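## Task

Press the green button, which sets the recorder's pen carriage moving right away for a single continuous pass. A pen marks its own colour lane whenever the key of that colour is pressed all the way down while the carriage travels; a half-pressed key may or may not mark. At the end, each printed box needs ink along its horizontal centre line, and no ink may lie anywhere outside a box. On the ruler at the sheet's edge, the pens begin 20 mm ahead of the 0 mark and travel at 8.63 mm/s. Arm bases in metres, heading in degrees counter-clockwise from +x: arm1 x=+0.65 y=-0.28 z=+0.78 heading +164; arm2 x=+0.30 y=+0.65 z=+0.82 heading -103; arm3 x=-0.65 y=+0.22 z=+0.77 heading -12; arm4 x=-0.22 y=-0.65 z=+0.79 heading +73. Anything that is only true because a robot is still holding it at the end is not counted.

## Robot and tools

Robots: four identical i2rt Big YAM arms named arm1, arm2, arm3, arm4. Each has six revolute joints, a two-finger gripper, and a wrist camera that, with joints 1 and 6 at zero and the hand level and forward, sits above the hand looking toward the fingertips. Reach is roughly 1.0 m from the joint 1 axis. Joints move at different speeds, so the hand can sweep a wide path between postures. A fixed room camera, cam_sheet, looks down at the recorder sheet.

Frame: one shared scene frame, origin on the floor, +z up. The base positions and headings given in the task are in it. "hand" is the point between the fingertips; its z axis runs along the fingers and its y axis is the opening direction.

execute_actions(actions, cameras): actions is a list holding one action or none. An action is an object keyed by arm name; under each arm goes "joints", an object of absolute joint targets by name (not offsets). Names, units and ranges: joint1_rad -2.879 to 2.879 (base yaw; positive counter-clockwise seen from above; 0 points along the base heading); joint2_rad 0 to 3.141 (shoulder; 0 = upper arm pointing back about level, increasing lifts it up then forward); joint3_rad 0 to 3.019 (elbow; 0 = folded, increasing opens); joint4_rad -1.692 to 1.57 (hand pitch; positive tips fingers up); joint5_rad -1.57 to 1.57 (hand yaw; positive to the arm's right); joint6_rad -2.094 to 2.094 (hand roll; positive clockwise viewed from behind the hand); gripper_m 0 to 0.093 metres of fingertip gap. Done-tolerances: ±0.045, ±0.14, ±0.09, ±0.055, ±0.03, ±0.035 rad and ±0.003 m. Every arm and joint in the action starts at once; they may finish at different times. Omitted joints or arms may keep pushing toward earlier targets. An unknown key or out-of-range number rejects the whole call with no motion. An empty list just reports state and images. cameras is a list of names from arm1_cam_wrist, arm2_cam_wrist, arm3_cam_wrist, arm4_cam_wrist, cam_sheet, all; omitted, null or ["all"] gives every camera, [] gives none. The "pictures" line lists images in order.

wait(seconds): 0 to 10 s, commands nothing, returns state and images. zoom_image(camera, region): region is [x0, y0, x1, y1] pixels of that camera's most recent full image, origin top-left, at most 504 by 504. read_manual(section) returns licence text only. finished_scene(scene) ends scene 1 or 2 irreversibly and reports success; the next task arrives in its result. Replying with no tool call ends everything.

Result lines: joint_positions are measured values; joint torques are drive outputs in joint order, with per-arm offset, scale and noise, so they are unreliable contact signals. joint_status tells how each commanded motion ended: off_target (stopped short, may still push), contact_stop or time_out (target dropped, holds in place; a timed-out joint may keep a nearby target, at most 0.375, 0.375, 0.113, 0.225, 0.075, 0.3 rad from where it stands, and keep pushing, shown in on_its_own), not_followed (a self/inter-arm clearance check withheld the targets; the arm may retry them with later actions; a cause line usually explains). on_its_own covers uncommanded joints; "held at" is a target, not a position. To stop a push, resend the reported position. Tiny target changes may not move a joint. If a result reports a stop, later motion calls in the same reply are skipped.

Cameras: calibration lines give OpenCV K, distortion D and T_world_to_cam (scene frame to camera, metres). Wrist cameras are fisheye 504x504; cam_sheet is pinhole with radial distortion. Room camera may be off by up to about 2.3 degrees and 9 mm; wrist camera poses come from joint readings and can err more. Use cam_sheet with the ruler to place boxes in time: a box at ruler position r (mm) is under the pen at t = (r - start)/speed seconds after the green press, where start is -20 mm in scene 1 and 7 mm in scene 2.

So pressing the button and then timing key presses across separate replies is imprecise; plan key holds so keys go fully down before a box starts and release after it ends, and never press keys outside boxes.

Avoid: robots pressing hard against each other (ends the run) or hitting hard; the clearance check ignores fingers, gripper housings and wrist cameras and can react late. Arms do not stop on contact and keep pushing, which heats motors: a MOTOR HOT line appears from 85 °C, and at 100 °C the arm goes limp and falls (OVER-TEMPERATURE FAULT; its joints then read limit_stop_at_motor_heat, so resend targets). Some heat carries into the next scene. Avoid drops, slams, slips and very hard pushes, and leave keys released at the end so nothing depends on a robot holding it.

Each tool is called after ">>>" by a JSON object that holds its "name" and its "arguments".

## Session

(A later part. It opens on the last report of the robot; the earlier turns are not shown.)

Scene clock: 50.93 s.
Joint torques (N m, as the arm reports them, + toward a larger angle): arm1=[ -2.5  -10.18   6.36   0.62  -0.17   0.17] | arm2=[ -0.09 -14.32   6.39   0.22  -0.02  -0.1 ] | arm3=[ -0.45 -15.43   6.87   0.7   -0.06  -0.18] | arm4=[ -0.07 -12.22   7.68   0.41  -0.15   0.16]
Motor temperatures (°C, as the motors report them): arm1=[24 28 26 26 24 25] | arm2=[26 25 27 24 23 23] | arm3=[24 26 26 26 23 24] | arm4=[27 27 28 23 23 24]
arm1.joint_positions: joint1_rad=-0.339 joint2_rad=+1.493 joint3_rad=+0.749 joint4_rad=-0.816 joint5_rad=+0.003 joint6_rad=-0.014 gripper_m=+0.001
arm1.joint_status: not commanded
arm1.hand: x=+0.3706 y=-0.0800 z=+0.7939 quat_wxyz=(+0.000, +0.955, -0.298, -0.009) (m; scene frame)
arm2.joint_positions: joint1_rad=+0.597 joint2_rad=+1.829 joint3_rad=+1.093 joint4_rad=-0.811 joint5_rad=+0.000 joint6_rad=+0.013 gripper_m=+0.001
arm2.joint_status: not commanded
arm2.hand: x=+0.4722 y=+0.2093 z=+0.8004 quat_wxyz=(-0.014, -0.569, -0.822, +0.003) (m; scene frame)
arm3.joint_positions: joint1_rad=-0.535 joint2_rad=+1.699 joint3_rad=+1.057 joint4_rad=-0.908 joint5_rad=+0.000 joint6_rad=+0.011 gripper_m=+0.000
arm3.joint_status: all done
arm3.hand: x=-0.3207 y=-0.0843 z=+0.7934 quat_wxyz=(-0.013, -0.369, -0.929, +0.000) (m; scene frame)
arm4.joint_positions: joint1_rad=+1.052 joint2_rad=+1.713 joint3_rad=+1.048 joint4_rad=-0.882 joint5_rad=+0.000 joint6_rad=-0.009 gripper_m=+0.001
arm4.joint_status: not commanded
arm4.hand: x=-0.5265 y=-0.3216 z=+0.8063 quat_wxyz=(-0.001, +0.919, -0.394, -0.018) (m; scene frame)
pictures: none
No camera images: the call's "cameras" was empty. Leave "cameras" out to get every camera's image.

>>> {"name": "wait", "arguments": {"seconds": 3.4}}

>>> {"name": "execute_actions", "arguments": {"actions": [{"arm1":{"joints":{"joint2_rad":1.62}},"arm2":{"joints":{"joint2_rad":1.945}},"arm3":{"joints":{"joint2_rad":1.815}},"arm4":{"joints":{"joint2_rad":1.84}}}], "cameras": []}}

>>> {"name": "wait", "arguments": {"seconds": 0.6}}

>>> {"name": "execute_actions", "arguments": {"actions": [{"arm1":{"joints":{"joint2_rad":1.49}},"arm2":{"joints":{"joint2_rad":1.825}},"arm3":{"joints":{"joint2_rad":1.697}},"arm4":{"joints":{"joint2_rad":1.72}}}], "cameras": []}}

Scene clock: 54.77 s.
Joint torques (N m, as the arm reports them, + toward a larger angle): arm1=[ -2.44 -10.18   6.3    0.63  -0.17   0.19] | arm2=[ -0.04 -14.3    6.39   0.22  -0.01  -0.1 ] | arm3=[ -0.36 -15.97   7.     0.81  -0.02  -0.16] | arm4=[  0.03 -12.35   7.65   0.41  -0.15   0.17]
Motor temperatures (°C, as the motors report them): arm1=[24 28 26 26 24 25] | arm2=[26 25 27 24 23 23] | arm3=[24 26 26 26 23 24] | arm4=[27 27 28 23 23 24]
arm1.joint_positions: joint1_rad=-0.339 joint2_rad=+1.493 joint3_rad=+0.749 joint4_rad=-0.816 joint5_rad=+0.003 joint6_rad=-0.014 gripper_m=+0.001
arm1.joint_status: not commanded
arm1.hand: x=+0.3706 y=-0.0800 z=+0.7939 quat_wxyz=(+0.000, +0.955, -0.298, -0.009) (m; scene frame)
arm2.joint_positions: joint1_rad=+0.597 joint2_rad=+1.829 joint3_rad=+1.093 joint4_rad=-0.811 joint5_rad=+0.000 joint6_rad=+0.013 gripper_m=+0.001
arm2.joint_status: not commanded
arm2.hand: x=+0.4722 y=+0.2093 z=+0.8004 quat_wxyz=(-0.014, -0.569, -0.822, +0.003) (m; scene frame)
arm3.joint_positions: joint1_rad=-0.535 joint2_rad=+1.699 joint3_rad=+1.057 joint4_rad=-0.908 joint5_rad=+0.000 joint6_rad=+0.011 gripper_m=+0.000
arm3.joint_status: all done
arm3.hand: x=-0.3207 y=-0.0843 z=+0.7934 quat_wxyz=(-0.013, -0.369, -0.929, +0.000) (m; scene frame)
arm4.joint_positions: joint1_rad=+1.052 joint2_rad=+1.713 joint3_rad=+1.048 joint4_rad=-0.882 joint5_rad=+0.000 joint6_rad=-0.009 gripper_m=+0.001
arm4.joint_status: not commanded
arm4.hand: x=-0.5265 y=-0.3216 z=+0.8063 quat_wxyz=(-0.001, +0.919, -0.394, -0.018) (m; scene frame)
wait: 3.40 s; at rest from the start
pictures: arm1_cam_wrist, arm2_cam_wrist, arm3_cam_wrist, arm4_cam_wrist, cam_sheet
camera_calibration (this result's frames):
arm1_cam_wrist: T_world_to_cam=[[0.579278, 0.815042, -0.0119476, -0.144551], [0.66678, -0.46537, 0.582095, -0.742742], [0.468872, -0.345161, -0.813033, 0.561194], [0, 0, 0, 1]] pos_world=[0.315853, -0.0341322, 0.886889]
arm2_cam_wrist: T_world_to_cam=[[-0.925784, -0.377677, -0.01687, 0.530513], [-0.320911, 0.76148, 0.563174, -0.454722], [-0.199852, 0.526791, -0.826166, 0.769662], [0, 0, 0, 1]] pos_world=[0.499033, 0.141173, 0.900906]
arm3_cam_wrist: T_world_to_cam=[[-0.694521, -0.719364, -0.0124718, -0.272553], [-0.597178, 0.566714, 0.567638, -0.592464], [-0.40127, 0.401685, -0.823184, 0.682522], [0, 0, 0, 1]] pos_world=[-0.269225, -0.134465, 0.894747]
arm4_cam_wrist: T_world_to_cam=[[0.717256, 0.696329, -0.0258767, 0.61936], [0.589912, -0.587037, 0.554429, -0.316907], [0.370875, -0.412933, -0.831828, 0.858924], [0, 0, 0, 1]] pos_world=[-0.575845, -0.262637, 0.906207]
Images, in order (width x height): arm1_cam_wrist 504x504, arm2_cam_wrist 504x504, arm3_cam_wrist 504x504, arm4_cam_wrist 504x504, cam_sheet 504x504.

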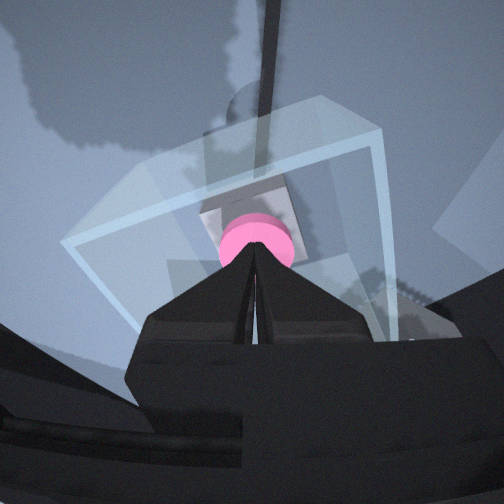

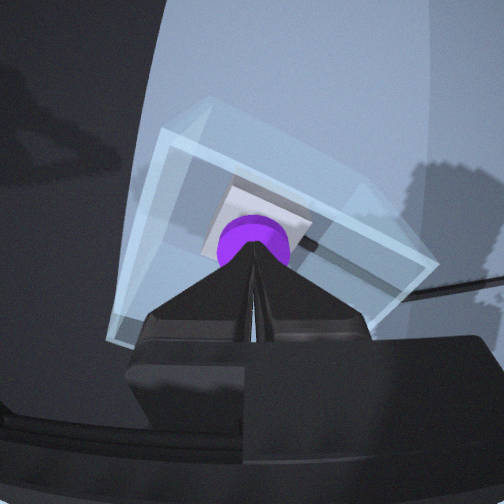

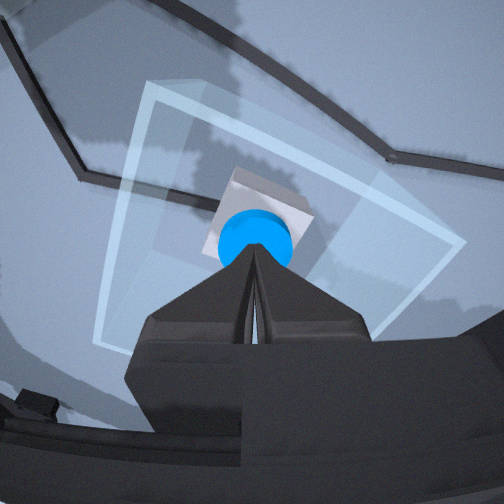

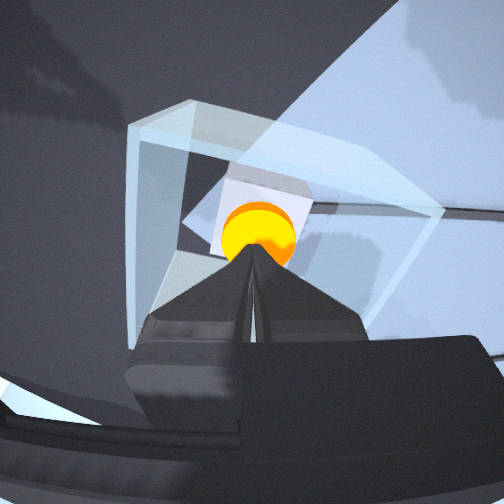

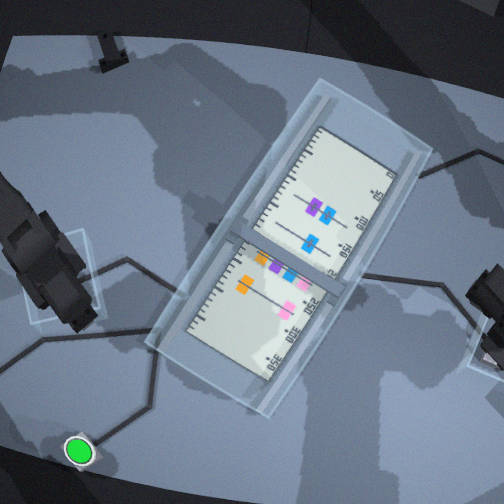

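Scene clock: 55.57 s.
Joint torques (N m, as the arm reports them, + toward a larger angle): arm1=[-2.58 -6.81  5.2   0.59 -0.16  0.19] | arm2=[-0.06 -9.88  5.39  0.08 -0.01 -0.1 ] | arm3=[  0.02 -11.26   5.74   0.75  -0.07  -0.17] | arm4=[ 0.11 -8.33  6.08  0.41 -0.13  0.17]
Motor temperatures (°C, as the motors report them): arm1=[24 28 26 26 24 25] | arm2=[26 25 27 24 23 23] | arm3=[24 26 26 26 23 24] | arm4=[27 27 28 23 23 24]
arm1.joint_positions: joint1_rad=-0.339 joint2_rad=+1.572 joint3_rad=+0.757 joint4_rad=-0.817 joint5_rad=+0.003 joint6_rad=-0.014 gripper_m=+0.001
arm1.joint_status: all done
arm1.hand: x=+0.3756 y=-0.0838 z=+0.7710 quat_wxyz=(+0.011, +0.954, -0.297, +0.025) (m; scene frame)
arm2.joint_positions: joint1_rad=+0.597 joint2_rad=+1.892 joint3_rad=+1.103 joint4_rad=-0.810 joint5_rad=+0.000 joint6_rad=+0.012 gripper_m=+0.001
arm2.joint_status: all done
arm2.hand: x=+0.4705 y=+0.2143 z=+0.7751 quat_wxyz=(+0.008, -0.569, -0.822, -0.012) (m; scene frame)
arm3.joint_positions: joint1_rad=-0.535 joint2_rad=+1.764 joint3_rad=+1.066 joint4_rad=-0.908 joint5_rad=+0.000 joint6_rad=+0.011 gripper_m=+0.000
arm3.joint_status: all done
arm3.hand: x=-0.3228 y=-0.0821 z=+0.7686 quat_wxyz=(+0.013, -0.369, -0.929, -0.010) (m; scene frame)
arm4.joint_positions: joint1_rad=+1.052 joint2_rad=+1.786 joint3_rad=+1.065 joint4_rad=-0.885 joint5_rad=+0.000 joint6_rad=-0.009 gripper_m=+0.001
arm4.joint_status: all done
arm4.hand: x=-0.5255 y=-0.3231 z=+0.7801 quat_wxyz=(+0.011, +0.919, -0.393, +0.009) (m; scene frame)
pictures: none
No camera images: the call's "cameras" was empty. Leave "cameras" out to get every camera's image.

Scene clock: 56.17 s.
Joint torques (N m, as the arm reports them, + toward a larger angle): arm1=[-2.42 -6.74  5.24  0.61 -0.15  0.18] | arm2=[-0.07 -9.86  5.38  0.07 -0.01 -0.1 ] | arm3=[ -0.39 -11.76   5.65   0.75  -0.05  -0.16] | arm4=[-0.14 -8.29  6.12  0.44 -0.14  0.16]
Motor temperatures (°C, as the motors report them): arm1=[24 28 26 26 24 25] | arm2=[26 25 27 24 23 23] | arm3=[24 26 26 26 23 24] | arm4=[27 27 28 23 23 24]
arm1.joint_positions: joint1_rad=-0.339 joint2_rad=+1.572 joint3_rad=+0.757 joint4_rad=-0.817 joint5_rad=+0.003 joint6_rad=-0.014 gripper_m=+0.001
arm1.joint_status: all done
arm1.hand: x=+0.3756 y=-0.0838 z=+0.7710 quat_wxyz=(+0.011, +0.954, -0.297, +0.025) (m; scene frame)
arm2.joint_positions: joint1_rad=+0.597 joint2_rad=+1.892 joint3_rad=+1.103 joint4_rad=-0.810 joint5_rad=+0.000 joint6_rad=+0.012 gripper_m=+0.001
arm2.joint_status: all done
arm2.hand: x=+0.4705 y=+0.2143 z=+0.7751 quat_wxyz=(+0.008, -0.569, -0.822, -0.012) (m; scene frame)
arm3.joint_positions: joint1_rad=-0.535 joint2_rad=+1.764 joint3_rad=+1.066 joint4_rad=-0.908 joint5_rad=+0.000 joint6_rad=+0.011 gripper_m=+0.000
arm3.joint_status: all done
arm3.hand: x=-0.3228 y=-0.0821 z=+0.7686 quat_wxyz=(+0.013, -0.369, -0.929, -0.010) (m; scene frame)
arm4.joint_positions: joint1_rad=+1.052 joint2_rad=+1.786 joint3_rad=+1.065 joint4_rad=-0.885 joint5_rad=+0.000 joint6_rad=-0.009 gripper_m=+0.001
arm4.joint_status: all done
arm4.hand: x=-0.5255 y=-0.3231 z=+0.7801 quat_wxyz=(+0.011, +0.919, -0.393, +0.009) (m; scene frame)
wait: 0.60 s; at rest by 0.27 s
pictures: arm1_cam_wrist, arm2_cam_wrist, arm3_cam_wrist, arm4_cam_wrist, cam_sheet
camera_calibration (this result's frames):
arm1_cam_wrist: T_world_to_cam=[[0.579555, 0.814845, -0.0119614, -0.144768], [0.631519, -0.439792, 0.638566, -0.762714], [0.515072, -0.377638, -0.769474, 0.485291], [0, 0, 0, 1]] pos_world=[0.31561, -0.0342074, 0.85873]
arm2_cam_wrist: T_world_to_cam=[[-0.925746, -0.377737, -0.0176142, 0.531017], [-0.310585, 0.732948, 0.605247, -0.476165], [-0.215714, 0.565776, -0.795843, 0.721426], [0, 0, 0, 1]] pos_world=[0.499318, 0.141424, 0.871693]
arm3_cam_wrist: T_world_to_cam=[[-0.694647, -0.719264, -0.0111836, -0.273734], [-0.573452, 0.544305, 0.612279, -0.609455], [-0.434303, 0.431731, -0.790563, 0.627127], [0, 0, 0, 1]] pos_world=[-0.267279, -0.135908, 0.865878]
arm4_cam_wrist: T_world_to_cam=[[0.717769, 0.695761, -0.0269272, 0.619974], [0.566832, -0.561428, 0.602909, -0.345545], [0.404363, -0.448012, -0.797356, 0.815516], [0, 0, 0, 1]] pos_world=[-0.578896, -0.259991, 0.875283]
Images, in order (width x height): arm1_cam_wrist 504x504, arm2_cam_wrist 504x504, arm3_cam_wrist 504x504, arm4_cam_wrist 504x504, cam_sheet 504x504.

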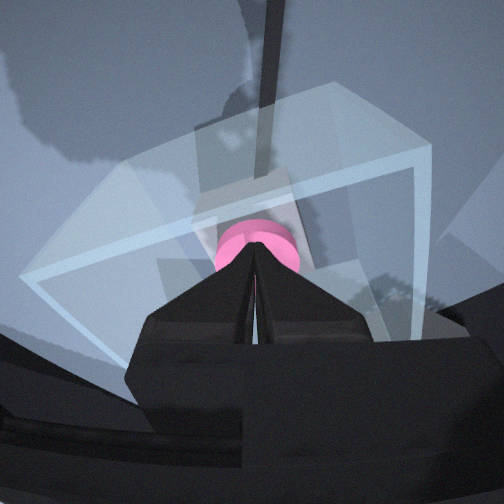

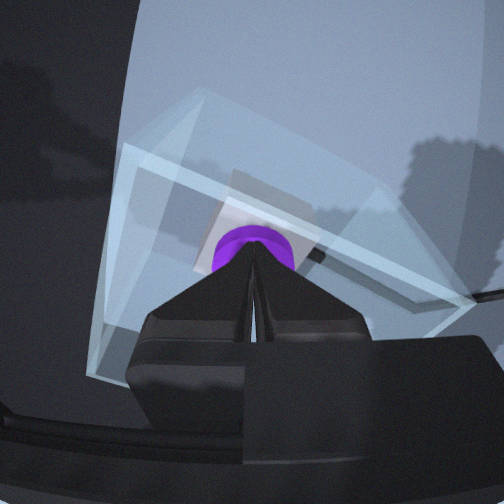

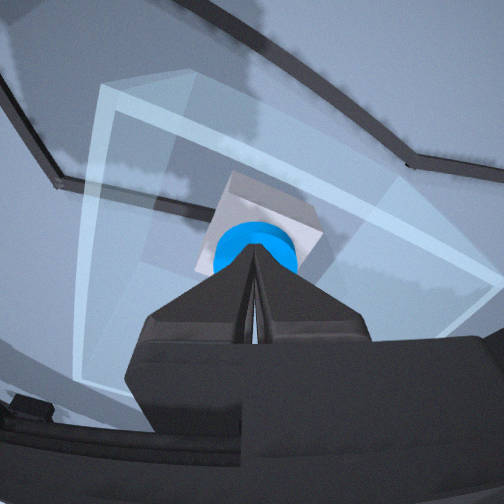

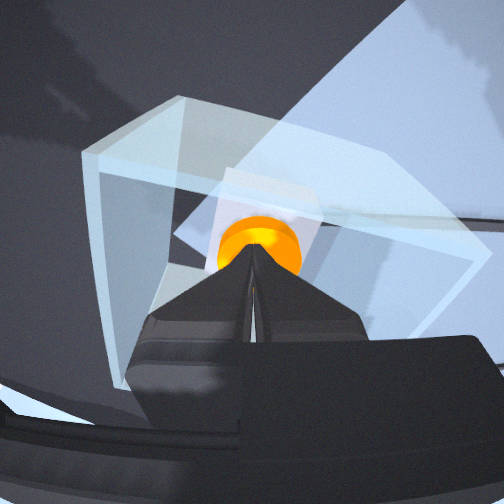

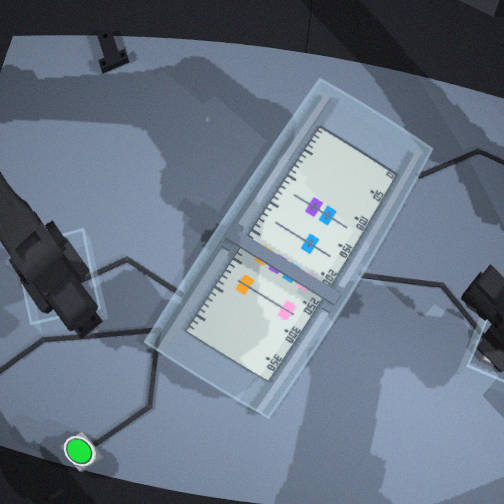

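Scene clock: 57.10 s.
Joint torques (N m, as the arm reports them, + toward a larger angle): arm1=[-2.83 -9.98  6.08  0.62 -0.15  0.17] | arm2=[ -0.07 -13.76   6.41   0.2   -0.01  -0.1 ] | arm3=[ -0.13 -15.58   6.9    0.66  -0.03  -0.15] | arm4=[  0.09 -12.27   6.79   0.53  -0.15   0.16]
Motor temperatures (°C, as the motors report them): arm1=[24 28 26 26 24 25] | arm2=[26 25 27 24 23 23] | arm3=[24 26 26 26 23 24] | arm4=[27 27 28 23 23 24]
arm1.joint_positions: joint1_rad=-0.339 joint2_rad=+1.493 joint3_rad=+0.751 joint4_rad=-0.816 joint5_rad=+0.003 joint6_rad=-0.014 gripper_m=+0.001
arm1.joint_status: all done
arm1.hand: x=+0.3698 y=-0.0795 z=+0.7944 quat_wxyz=(-0.001, +0.955, -0.298, -0.009) (m; scene frame)
arm2.joint_positions: joint1_rad=+0.597 joint2_rad=+1.829 joint3_rad=+1.094 joint4_rad=-0.810 joint5_rad=+0.000 joint6_rad=+0.012 gripper_m=+0.001
arm2.joint_status: all done
arm2.hand: x=+0.4723 y=+0.2088 z=+0.8005 quat_wxyz=(-0.014, -0.569, -0.822, +0.003) (m; scene frame)
arm3.joint_positions: joint1_rad=-0.535 joint2_rad=+1.699 joint3_rad=+1.057 joint4_rad=-0.907 joint5_rad=+0.000 joint6_rad=+0.011 gripper_m=+0.000
arm3.joint_status: all done
arm3.hand: x=-0.3205 y=-0.0845 z=+0.7934 quat_wxyz=(-0.013, -0.369, -0.929, +0.000) (m; scene frame)
arm4.joint_positions: joint1_rad=+1.052 joint2_rad=+1.729 joint3_rad=+1.061 joint4_rad=-0.885 joint5_rad=+0.000 joint6_rad=-0.009 gripper_m=+0.001
arm4.joint_status: all done
arm4.hand: x=-0.5289 y=-0.3191 z=+0.8032 quat_wxyz=(+0.001, +0.919, -0.394, -0.015) (m; scene frame)
pictures: none
No camera images: the call's "cameras" was empty. Leave "cameras" out to get every camera's image.

>>> {"name": "wait", "arguments": {"seconds": 3.25}}

>>> {"name": "execute_actions", "arguments": {"actions": [{"arm1":{"joints":{"joint2_rad":1.62}},"arm4":{"joints":{"joint2_rad":1.84}}}], "cameras": []}}

>>> {"name": "wait", "arguments": {"seconds": 0.65}}

>>> {"name": "execute_actions", "arguments": {"actions": [{"arm1":{"joints":{"joint2_rad":1.49}},"arm4":{"joints":{"joint2_rad":1.72}}}], "cameras": []}}

Scene clock: 60.53 s.
Joint torques (N m, as the arm reports them, + toward a larger angle): arm1=[ -2.32 -10.03   6.24   0.67  -0.17   0.18] | arm2=[ -0.09 -14.31   6.38   0.17  -0.01  -0.1 ] | arm3=[ -0.05 -15.95   6.94   0.81  -0.07  -0.16] | arm4=[  0.06 -12.28   6.7    0.54  -0.14   0.16]
Motor temperatures (°C, as the motors report them): arm1=[24 28 26 26 24 25] | arm2=[26 25 27 24 23 23] | arm3=[24 26 26 26 23 24] | arm4=[27 27 28 23 23 24]
arm1.joint_positions: joint1_rad=-0.339 joint2_rad=+1.493 joint3_rad=+0.751 joint4_rad=-0.816 joint5_rad=+0.003 joint6_rad=-0.014 gripper_m=+0.001
arm1.joint_status: all done
arm1.hand: x=+0.3698 y=-0.0795 z=+0.7944 quat_wxyz=(-0.001, +0.955, -0.298, -0.009) (m; scene frame)
arm2.joint_positions: joint1_rad=+0.597 joint2_rad=+1.829 joint3_rad=+1.094 joint4_rad=-0.810 joint5_rad=+0.000 joint6_rad=+0.012 gripper_m=+0.001
arm2.joint_status: all done
arm2.hand: x=+0.4723 y=+0.2088 z=+0.8005 quat_wxyz=(-0.014, -0.569, -0.822, +0.003) (m; scene frame)
arm3.joint_positions: joint1_rad=-0.535 joint2_rad=+1.699 joint3_rad=+1.057 joint4_rad=-0.907 joint5_rad=+0.000 joint6_rad=+0.011 gripper_m=+0.000
arm3.joint_status: all done
arm3.hand: x=-0.3205 y=-0.0845 z=+0.7934 quat_wxyz=(-0.013, -0.369, -0.929, +0.000) (m; scene frame)
arm4.joint_positions: joint1_rad=+1.052 joint2_rad=+1.729 joint3_rad=+1.061 joint4_rad=-0.885 joint5_rad=+0.000 joint6_rad=-0.009 gripper_m=+0.001
arm4.joint_status: all done
arm4.hand: x=-0.5289 y=-0.3191 z=+0.8032 quat_wxyz=(+0.001, +0.919, -0.394, -0.015) (m; scene frame)
wait: 3.27 s; at rest by 0.10 s
pictures: arm1_cam_wrist, arm2_cam_wrist, arm3_cam_wrist, arm4_cam_wrist, cam_sheet
camera_calibration (this result's frames):
arm1_cam_wrist: T_world_to_cam=[[0.579271, 0.815048, -0.0119469, -0.144546], [0.667678, -0.466022, 0.580543, -0.741432], [0.467603, -0.344268, -0.814142, 0.563619], [0, 0, 0, 1]] pos_world=[0.315219, -0.0336755, 0.887572]
arm2_cam_wrist: T_world_to_cam=[[-0.925637, -0.378038, -0.0168379, 0.530487], [-0.321497, 0.762166, 0.56191, -0.453252], [-0.19959, 0.525538, -0.827027, 0.770853], [0, 0, 0, 1]] pos_world=[0.499174, 0.140886, 0.901135]
arm3_cam_wrist: T_world_to_cam=[[-0.694519, -0.719366, -0.0124895, -0.272534], [-0.597493, 0.567012, 0.56701, -0.591889], [-0.400806, 0.401262, -0.823616, 0.683088], [0, 0, 0, 1]] pos_world=[-0.269144, -0.134541, 0.894806]
arm4_cam_wrist: T_world_to_cam=[[0.717313, 0.696266, -0.0260003, 0.619368], [0.587351, -0.584189, 0.560127, -0.317313], [0.374808, -0.417057, -0.827999, 0.856007], [0, 0, 0, 1]] pos_world=[-0.578745, -0.259612, 0.902612]
Images, in order (width x height): arm1_cam_wrist 504x504, arm2_cam_wrist 504x504, arm3_cam_wrist 504x504, arm4_cam_wrist 504x504, cam_sheet 504x504.

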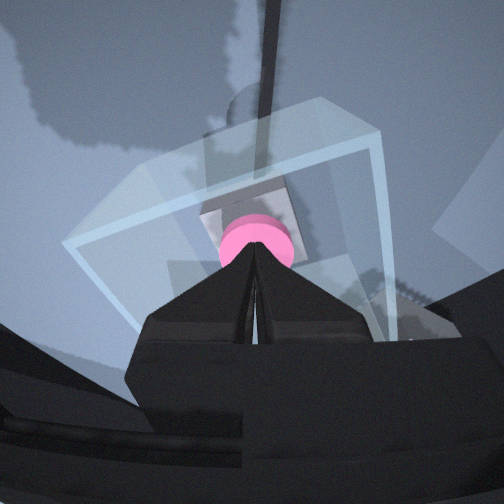

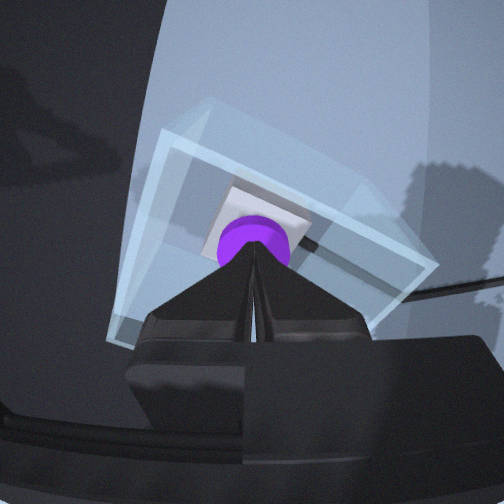

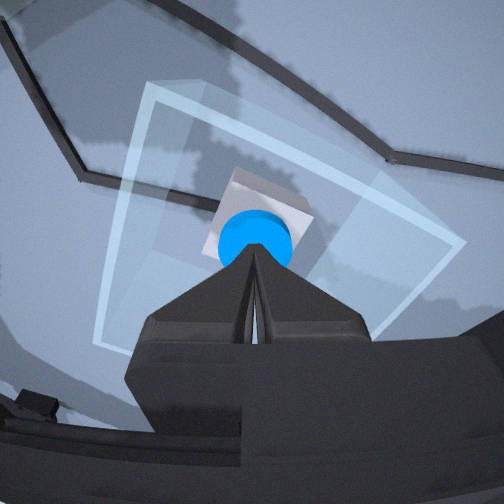

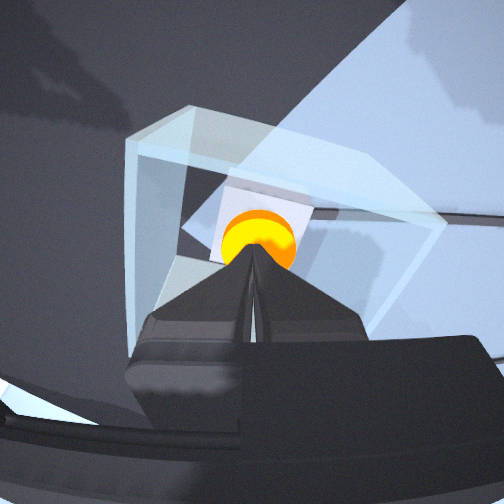

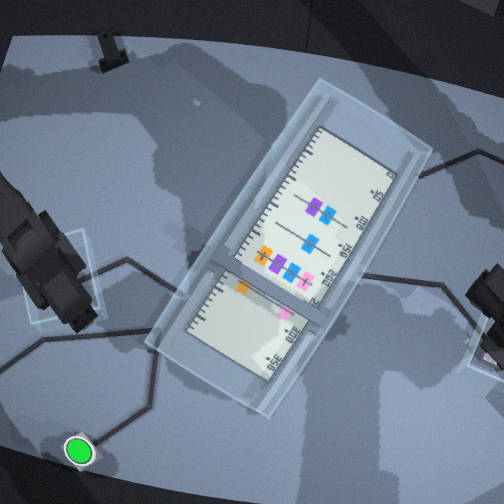

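Scene clock: 61.30 s.
Joint torques (N m, as the arm reports them, + toward a larger angle): arm1=[-2.56 -6.69  5.05  0.6  -0.16  0.18] | arm2=[ -0.07 -14.33   6.37   0.16  -0.01  -0.1 ] | arm3=[ -0.67 -15.79   6.87   0.78  -0.04  -0.18] | arm4=[ 0.13 -8.45  5.72  0.51 -0.13  0.16]
Motor temperatures (°C, as the motors report them): arm1=[24 28 26 26 24 25] | arm2=[26 25 27 24 23 23] | arm3=[24 26 26 26 23 24] | arm4=[27 27 28 23 23 24]
arm1.joint_positions: joint1_rad=-0.339 joint2_rad=+1.573 joint3_rad=+0.758 joint4_rad=-0.817 joint5_rad=+0.003 joint6_rad=-0.014 gripper_m=+0.001
arm1.joint_status: all done
arm1.hand: x=+0.3753 y=-0.0836 z=+0.7709 quat_wxyz=(+0.011, +0.954, -0.297, +0.025) (m; scene frame)
arm2.joint_positions: joint1_rad=+0.597 joint2_rad=+1.829 joint3_rad=+1.094 joint4_rad=-0.810 joint5_rad=+0.000 joint6_rad=+0.012 gripper_m=+0.001
arm2.joint_status: not commanded
arm2.hand: x=+0.4723 y=+0.2088 z=+0.8005 quat_wxyz=(-0.014, -0.569, -0.822, +0.003) (m; scene frame)
arm3.joint_positions: joint1_rad=-0.535 joint2_rad=+1.699 joint3_rad=+1.057 joint4_rad=-0.907 joint5_rad=+0.000 joint6_rad=+0.011 gripper_m=+0.000
arm3.joint_status: not commanded
arm3.hand: x=-0.3205 y=-0.0845 z=+0.7934 quat_wxyz=(-0.013, -0.369, -0.929, +0.000) (m; scene frame)
arm4.joint_positions: joint1_rad=+1.052 joint2_rad=+1.789 joint3_rad=+1.071 joint4_rad=-0.886 joint5_rad=+0.000 joint6_rad=-0.009 gripper_m=+0.001
arm4.joint_status: all done
arm4.hand: x=-0.5270 y=-0.3217 z=+0.7802 quat_wxyz=(+0.011, +0.919, -0.393, +0.009) (m; scene frame)
pictures: none
No camera images: the call's "cameras" was empty. Leave "cameras" out to get every camera's image.

Scene clock: 61.97 s.
Joint torques (N m, as the arm reports them, + toward a larger angle): arm1=[-2.83 -6.77  5.07  0.54 -0.15  0.19] | arm2=[ -0.09 -14.33   6.38   0.17  -0.01  -0.1 ] | arm3=[  0.06 -15.94   6.82   0.8   -0.04  -0.17] | arm4=[-0.03 -8.64  5.72  0.46 -0.14  0.15]
Motor temperatures (°C, as the motors report them): arm1=[24 28 26 26 24 25] | arm2=[26 25 27 24 23 23] | arm3=[24 26 26 26 23 24] | arm4=[27 27 28 23 23 24]
arm1.joint_positions: joint1_rad=-0.339 joint2_rad=+1.573 joint3_rad=+0.758 joint4_rad=-0.817 joint5_rad=+0.003 joint6_rad=-0.014 gripper_m=+0.001
arm1.joint_status: all done
arm1.hand: x=+0.3753 y=-0.0836 z=+0.7709 quat_wxyz=(+0.011, +0.954, -0.297, +0.025) (m; scene frame)
arm2.joint_positions: joint1_rad=+0.597 joint2_rad=+1.829 joint3_rad=+1.094 joint4_rad=-0.810 joint5_rad=+0.000 joint6_rad=+0.012 gripper_m=+0.001
arm2.joint_status: not commanded
arm2.hand: x=+0.4723 y=+0.2088 z=+0.8005 quat_wxyz=(-0.014, -0.569, -0.822, +0.003) (m; scene frame)
arm3.joint_positions: joint1_rad=-0.535 joint2_rad=+1.699 joint3_rad=+1.057 joint4_rad=-0.907 joint5_rad=+0.000 joint6_rad=+0.011 gripper_m=+0.000
arm3.joint_status: not commanded
arm3.hand: x=-0.3205 y=-0.0845 z=+0.7934 quat_wxyz=(-0.013, -0.369, -0.929, +0.000) (m; scene frame)
arm4.joint_positions: joint1_rad=+1.052 joint2_rad=+1.789 joint3_rad=+1.071 joint4_rad=-0.886 joint5_rad=+0.000 joint6_rad=-0.009 gripper_m=+0.001
arm4.joint_status: all done
arm4.hand: x=-0.5270 y=-0.3217 z=+0.7802 quat_wxyz=(+0.011, +0.919, -0.393, +0.009) (m; scene frame)
wait: 0.67 s; at rest by 0.27 s
pictures: arm1_cam_wrist, arm2_cam_wrist, arm3_cam_wrist, arm4_cam_wrist, cam_sheet
camera_calibration (this result's frames):
arm1_cam_wrist: T_world_to_cam=[[0.579555, 0.814845, -0.0119614, -0.144768], [0.631519, -0.439792, 0.638566, -0.762332], [0.515072, -0.377638, -0.769474, 0.48551], [0, 0, 0, 1]] pos_world=[0.315256, -0.0339564, 0.858654]
arm2_cam_wrist: T_world_to_cam=[[-0.925637, -0.378038, -0.0168379, 0.530487], [-0.321497, 0.762166, 0.56191, -0.453252], [-0.19959, 0.525538, -0.827027, 0.770853], [0, 0, 0, 1]] pos_world=[0.499174, 0.140886, 0.901135]
arm3_cam_wrist: T_world_to_cam=[[-0.694519, -0.719366, -0.0124895, -0.272534], [-0.597493, 0.567012, 0.56701, -0.591889], [-0.400806, 0.401262, -0.823616, 0.683088], [0, 0, 0, 1]] pos_world=[-0.269144, -0.134541, 0.894806]
arm4_cam_wrist: T_world_to_cam=[[0.717757, 0.695758, -0.0272886, 0.620282], [0.567457, -0.561789, 0.601985, -0.343051], [0.403505, -0.447564, -0.798041, 0.817123], [0, 0, 0, 1]] pos_world=[-0.580259, -0.258573, 0.875536]
Images, in order (width x height): arm1_cam_wrist 504x504, arm2_cam_wrist 504x504, arm3_cam_wrist 504x504, arm4_cam_wrist 504x504, cam_sheet 504x504.

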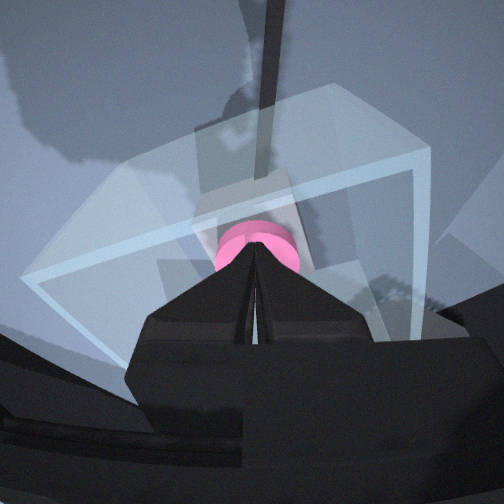

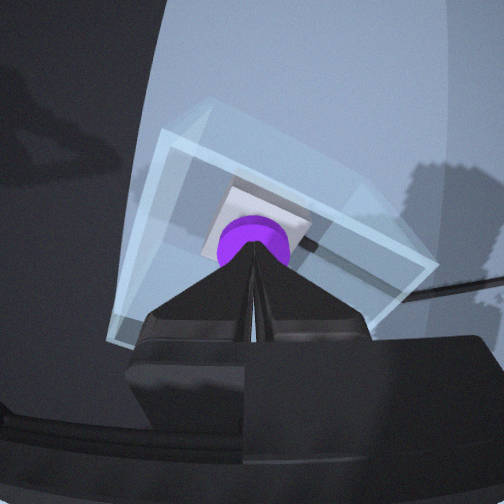

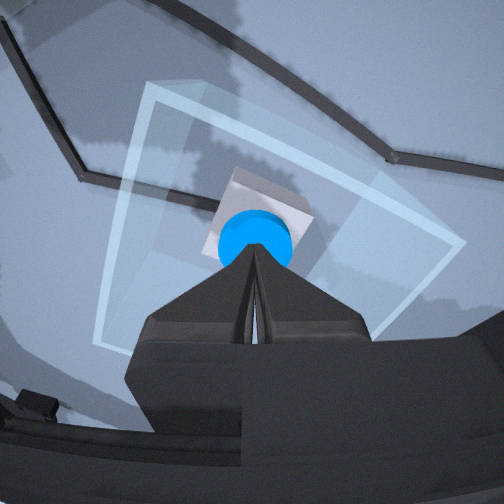

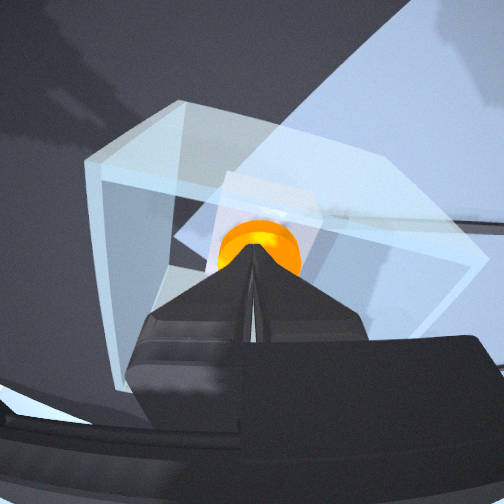

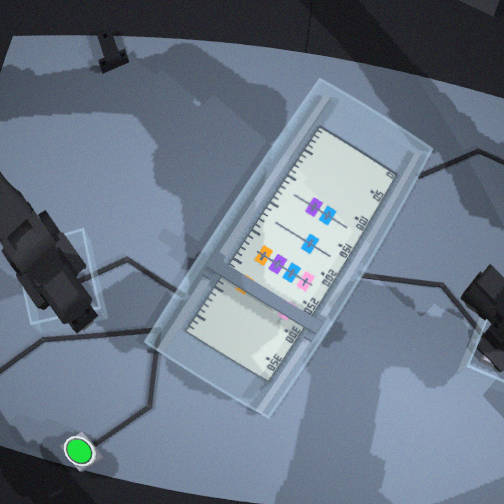

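Scene clock: 62.90 s.
Joint torques (N m, as the arm reports them, + toward a larger angle): arm1=[ -2.55 -10.11   6.2    0.73  -0.15   0.17] | arm2=[ -0.09 -14.33   6.38   0.17  -0.01  -0.1 ] | arm3=[  0.26 -15.93   6.89   0.78  -0.04  -0.14] | arm4=[  0.17 -12.26   6.74   0.54  -0.13   0.16]
Motor temperatures (°C, as the motors report them): arm1=[24 28 26 26 24 25] | arm2=[26 25 27 24 23 23] | arm3=[24 26 26 26 23 24] | arm4=[27 27 28 23 23 24]
arm1.joint_positions: joint1_rad=-0.339 joint2_rad=+1.493 joint3_rad=+0.751 joint4_rad=-0.816 joint5_rad=+0.003 joint6_rad=-0.014 gripper_m=+0.001
arm1.joint_status: all done
arm1.hand: x=+0.3698 y=-0.0794 z=+0.7945 quat_wxyz=(-0.001, +0.955, -0.298, -0.010) (m; scene frame)
arm2.joint_positions: joint1_rad=+0.597 joint2_rad=+1.829 joint3_rad=+1.094 joint4_rad=-0.810 joint5_rad=+0.000 joint6_rad=+0.012 gripper_m=+0.001
arm2.joint_status: not commanded
arm2.hand: x=+0.4723 y=+0.2088 z=+0.8005 quat_wxyz=(-0.014, -0.569, -0.822, +0.003) (m; scene frame)
arm3.joint_positions: joint1_rad=-0.535 joint2_rad=+1.699 joint3_rad=+1.057 joint4_rad=-0.907 joint5_rad=+0.000 joint6_rad=+0.011 gripper_m=+0.000
arm3.joint_status: not commanded
arm3.hand: x=-0.3205 y=-0.0845 z=+0.7934 quat_wxyz=(-0.013, -0.369, -0.929, +0.000) (m; scene frame)
arm4.joint_positions: joint1_rad=+1.052 joint2_rad=+1.729 joint3_rad=+1.062 joint4_rad=-0.886 joint5_rad=+0.000 joint6_rad=-0.009 gripper_m=+0.001
arm4.joint_status: all done
arm4.hand: x=-0.5290 y=-0.3191 z=+0.8033 quat_wxyz=(+0.001, +0.919, -0.394, -0.015) (m; scene frame)
pictures: none
No camera images: the call's "cameras" was empty. Leave "cameras" out to get every camera's image.

>>> {"name": "wait", "arguments": {"seconds": 10}}

>>> {"name": "zoom_image", "arguments": {"camera": "cam_sheet", "region": [215, 190, 355, 330]}}

Scene clock: 73.00 s.
Joint torques (N m, as the arm reports them, + toward a larger angle): arm1=[-2.72 -9.99  6.22  0.68 -0.16  0.18] | arm2=[ -0.07 -14.32   6.38   0.17  -0.01  -0.1 ] | arm3=[ -0.58 -15.56   6.81   0.83  -0.07  -0.13] | arm4=[  0.09 -12.18   6.68   0.54  -0.13   0.16]
Motor temperatures (°C, as the motors report them): arm1=[24 28 26 26 24 25] | arm2=[26 25 27 24 23 23] | arm3=[24 26 26 26 23 24] | arm4=[27 27 28 23 23 24]
arm1.joint_positions: joint1_rad=-0.339 joint2_rad=+1.493 joint3_rad=+0.751 joint4_rad=-0.816 joint5_rad=+0.003 joint6_rad=-0.014 gripper_m=+0.001
arm1.joint_status: all done
arm1.hand: x=+0.3698 y=-0.0794 z=+0.7945 quat_wxyz=(-0.001, +0.955, -0.298, -0.010) (m; scene frame)
arm2.joint_positions: joint1_rad=+0.597 joint2_rad=+1.829 joint3_rad=+1.094 joint4_rad=-0.810 joint5_rad=+0.000 joint6_rad=+0.012 gripper_m=+0.001
arm2.joint_status: not commanded
arm2.hand: x=+0.4723 y=+0.2088 z=+0.8005 quat_wxyz=(-0.014, -0.569, -0.822, +0.003) (m; scene frame)
arm3.joint_positions: joint1_rad=-0.535 joint2_rad=+1.699 joint3_rad=+1.057 joint4_rad=-0.907 joint5_rad=+0.000 joint6_rad=+0.011 gripper_m=+0.000
arm3.joint_status: not commanded
arm3.hand: x=-0.3205 y=-0.0845 z=+0.7934 quat_wxyz=(-0.013, -0.369, -0.929, +0.000) (m; scene frame)
arm4.joint_positions: joint1_rad=+1.052 joint2_rad=+1.729 joint3_rad=+1.062 joint4_rad=-0.886 joint5_rad=+0.000 joint6_rad=-0.009 gripper_m=+0.001
arm4.joint_status: all done
arm4.hand: x=-0.5290 y=-0.3191 z=+0.8033 quat_wxyz=(+0.001, +0.919, -0.394, -0.015) (m; scene frame)
wait: 10.00 s; at rest by 0.17 s
pictures: arm1_cam_wrist, arm2_cam_wrist, arm3_cam_wrist, arm4_cam_wrist, cam_sheet
camera_calibration (this result's frames):
arm1_cam_wrist: T_world_to_cam=[[0.579269, 0.815049, -0.0119467, -0.144545], [0.667857, -0.466152, 0.580232, -0.741296], [0.467349, -0.344089, -0.814363, 0.56403], [0, 0, 0, 1]] pos_world=[0.315212, -0.0336688, 0.887722]
arm2_cam_wrist: T_world_to_cam=[[-0.925637, -0.378038, -0.0168379, 0.530487], [-0.321497, 0.762166, 0.56191, -0.453252], [-0.19959, 0.525538, -0.827027, 0.770853], [0, 0, 0, 1]] pos_world=[0.499174, 0.140886, 0.901135]
arm3_cam_wrist: T_world_to_cam=[[-0.694519, -0.719366, -0.0124895, -0.272534], [-0.597493, 0.567012, 0.56701, -0.591889], [-0.400806, 0.401262, -0.823616, 0.683088], [0, 0, 0, 1]] pos_world=[-0.269144, -0.134541, 0.894806]
arm4_cam_wrist: T_world_to_cam=[[0.717302, 0.696263, -0.0263882, 0.61974], [0.58737, -0.583878, 0.560431, -0.317514], [0.3748, -0.417498, -0.827781, 0.855777], [0, 0, 0, 1]] pos_world=[-0.578787, -0.259606, 0.902695]
Images, in order (width x height): arm1_cam_wrist 504x504, arm2_cam_wrist 504x504, arm3_cam_wrist 504x504, arm4_cam_wrist 504x504, cam_sheet 504x504.

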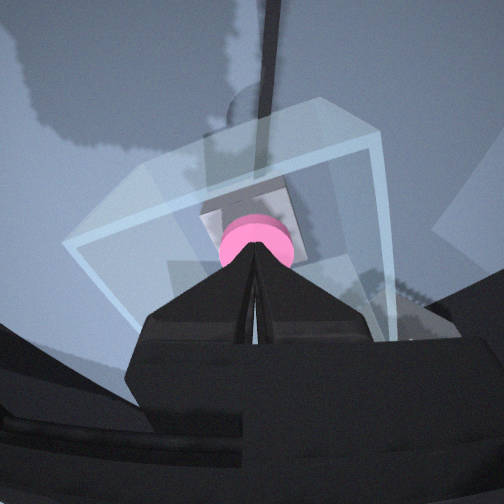

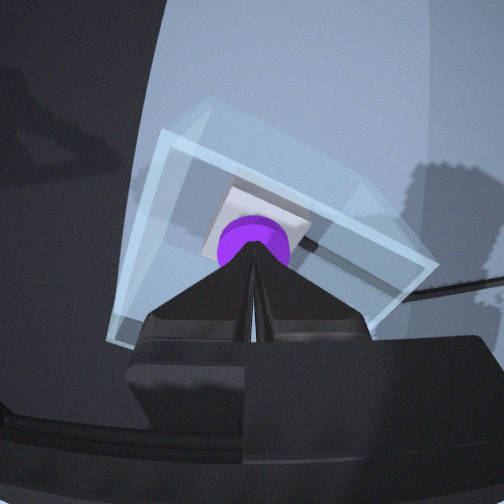

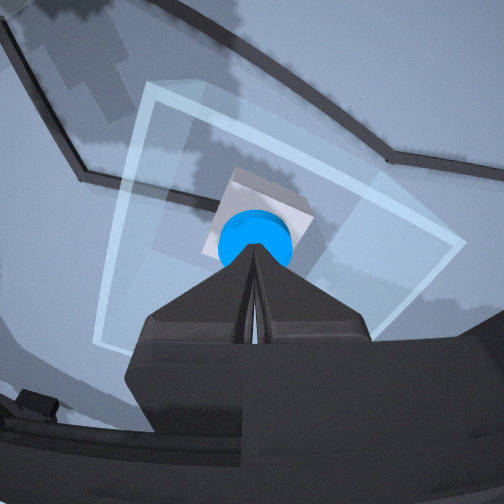

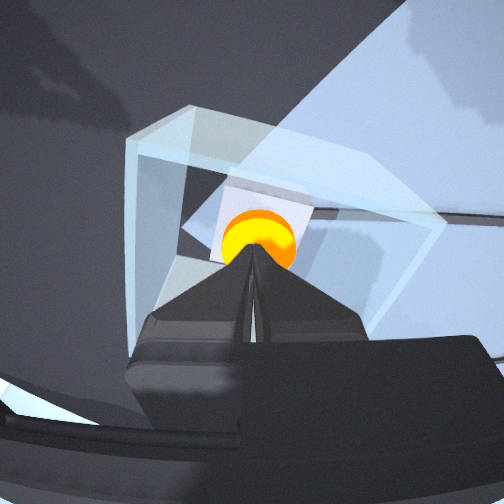

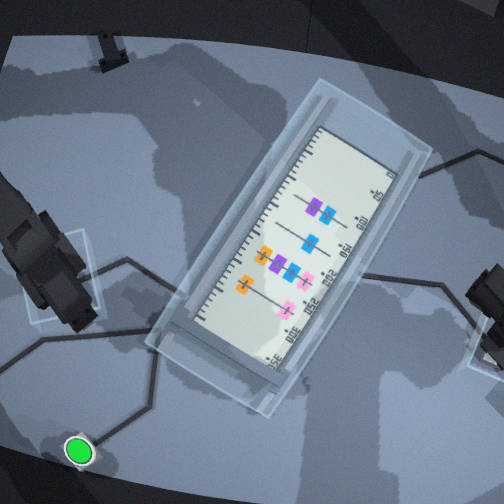

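Region (215, 190, 355, 330) of cam_sheet's 504x504 image, scaled by 3.600, with more detail than that image has.

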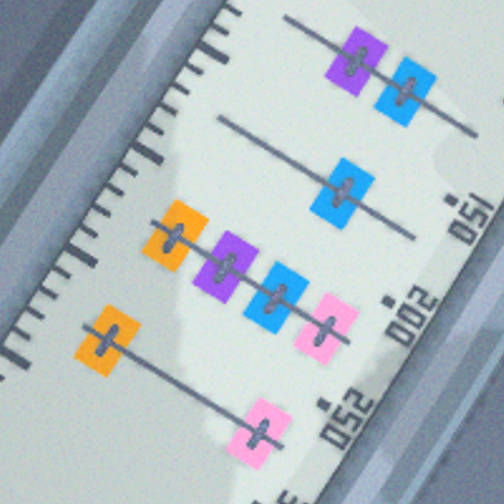

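All boxes are inked across their middle lines, and there is no ink outside them.

>>> {"name": "finished_scene", "arguments": {"scene": 1}}

The scene is finished: the task was done.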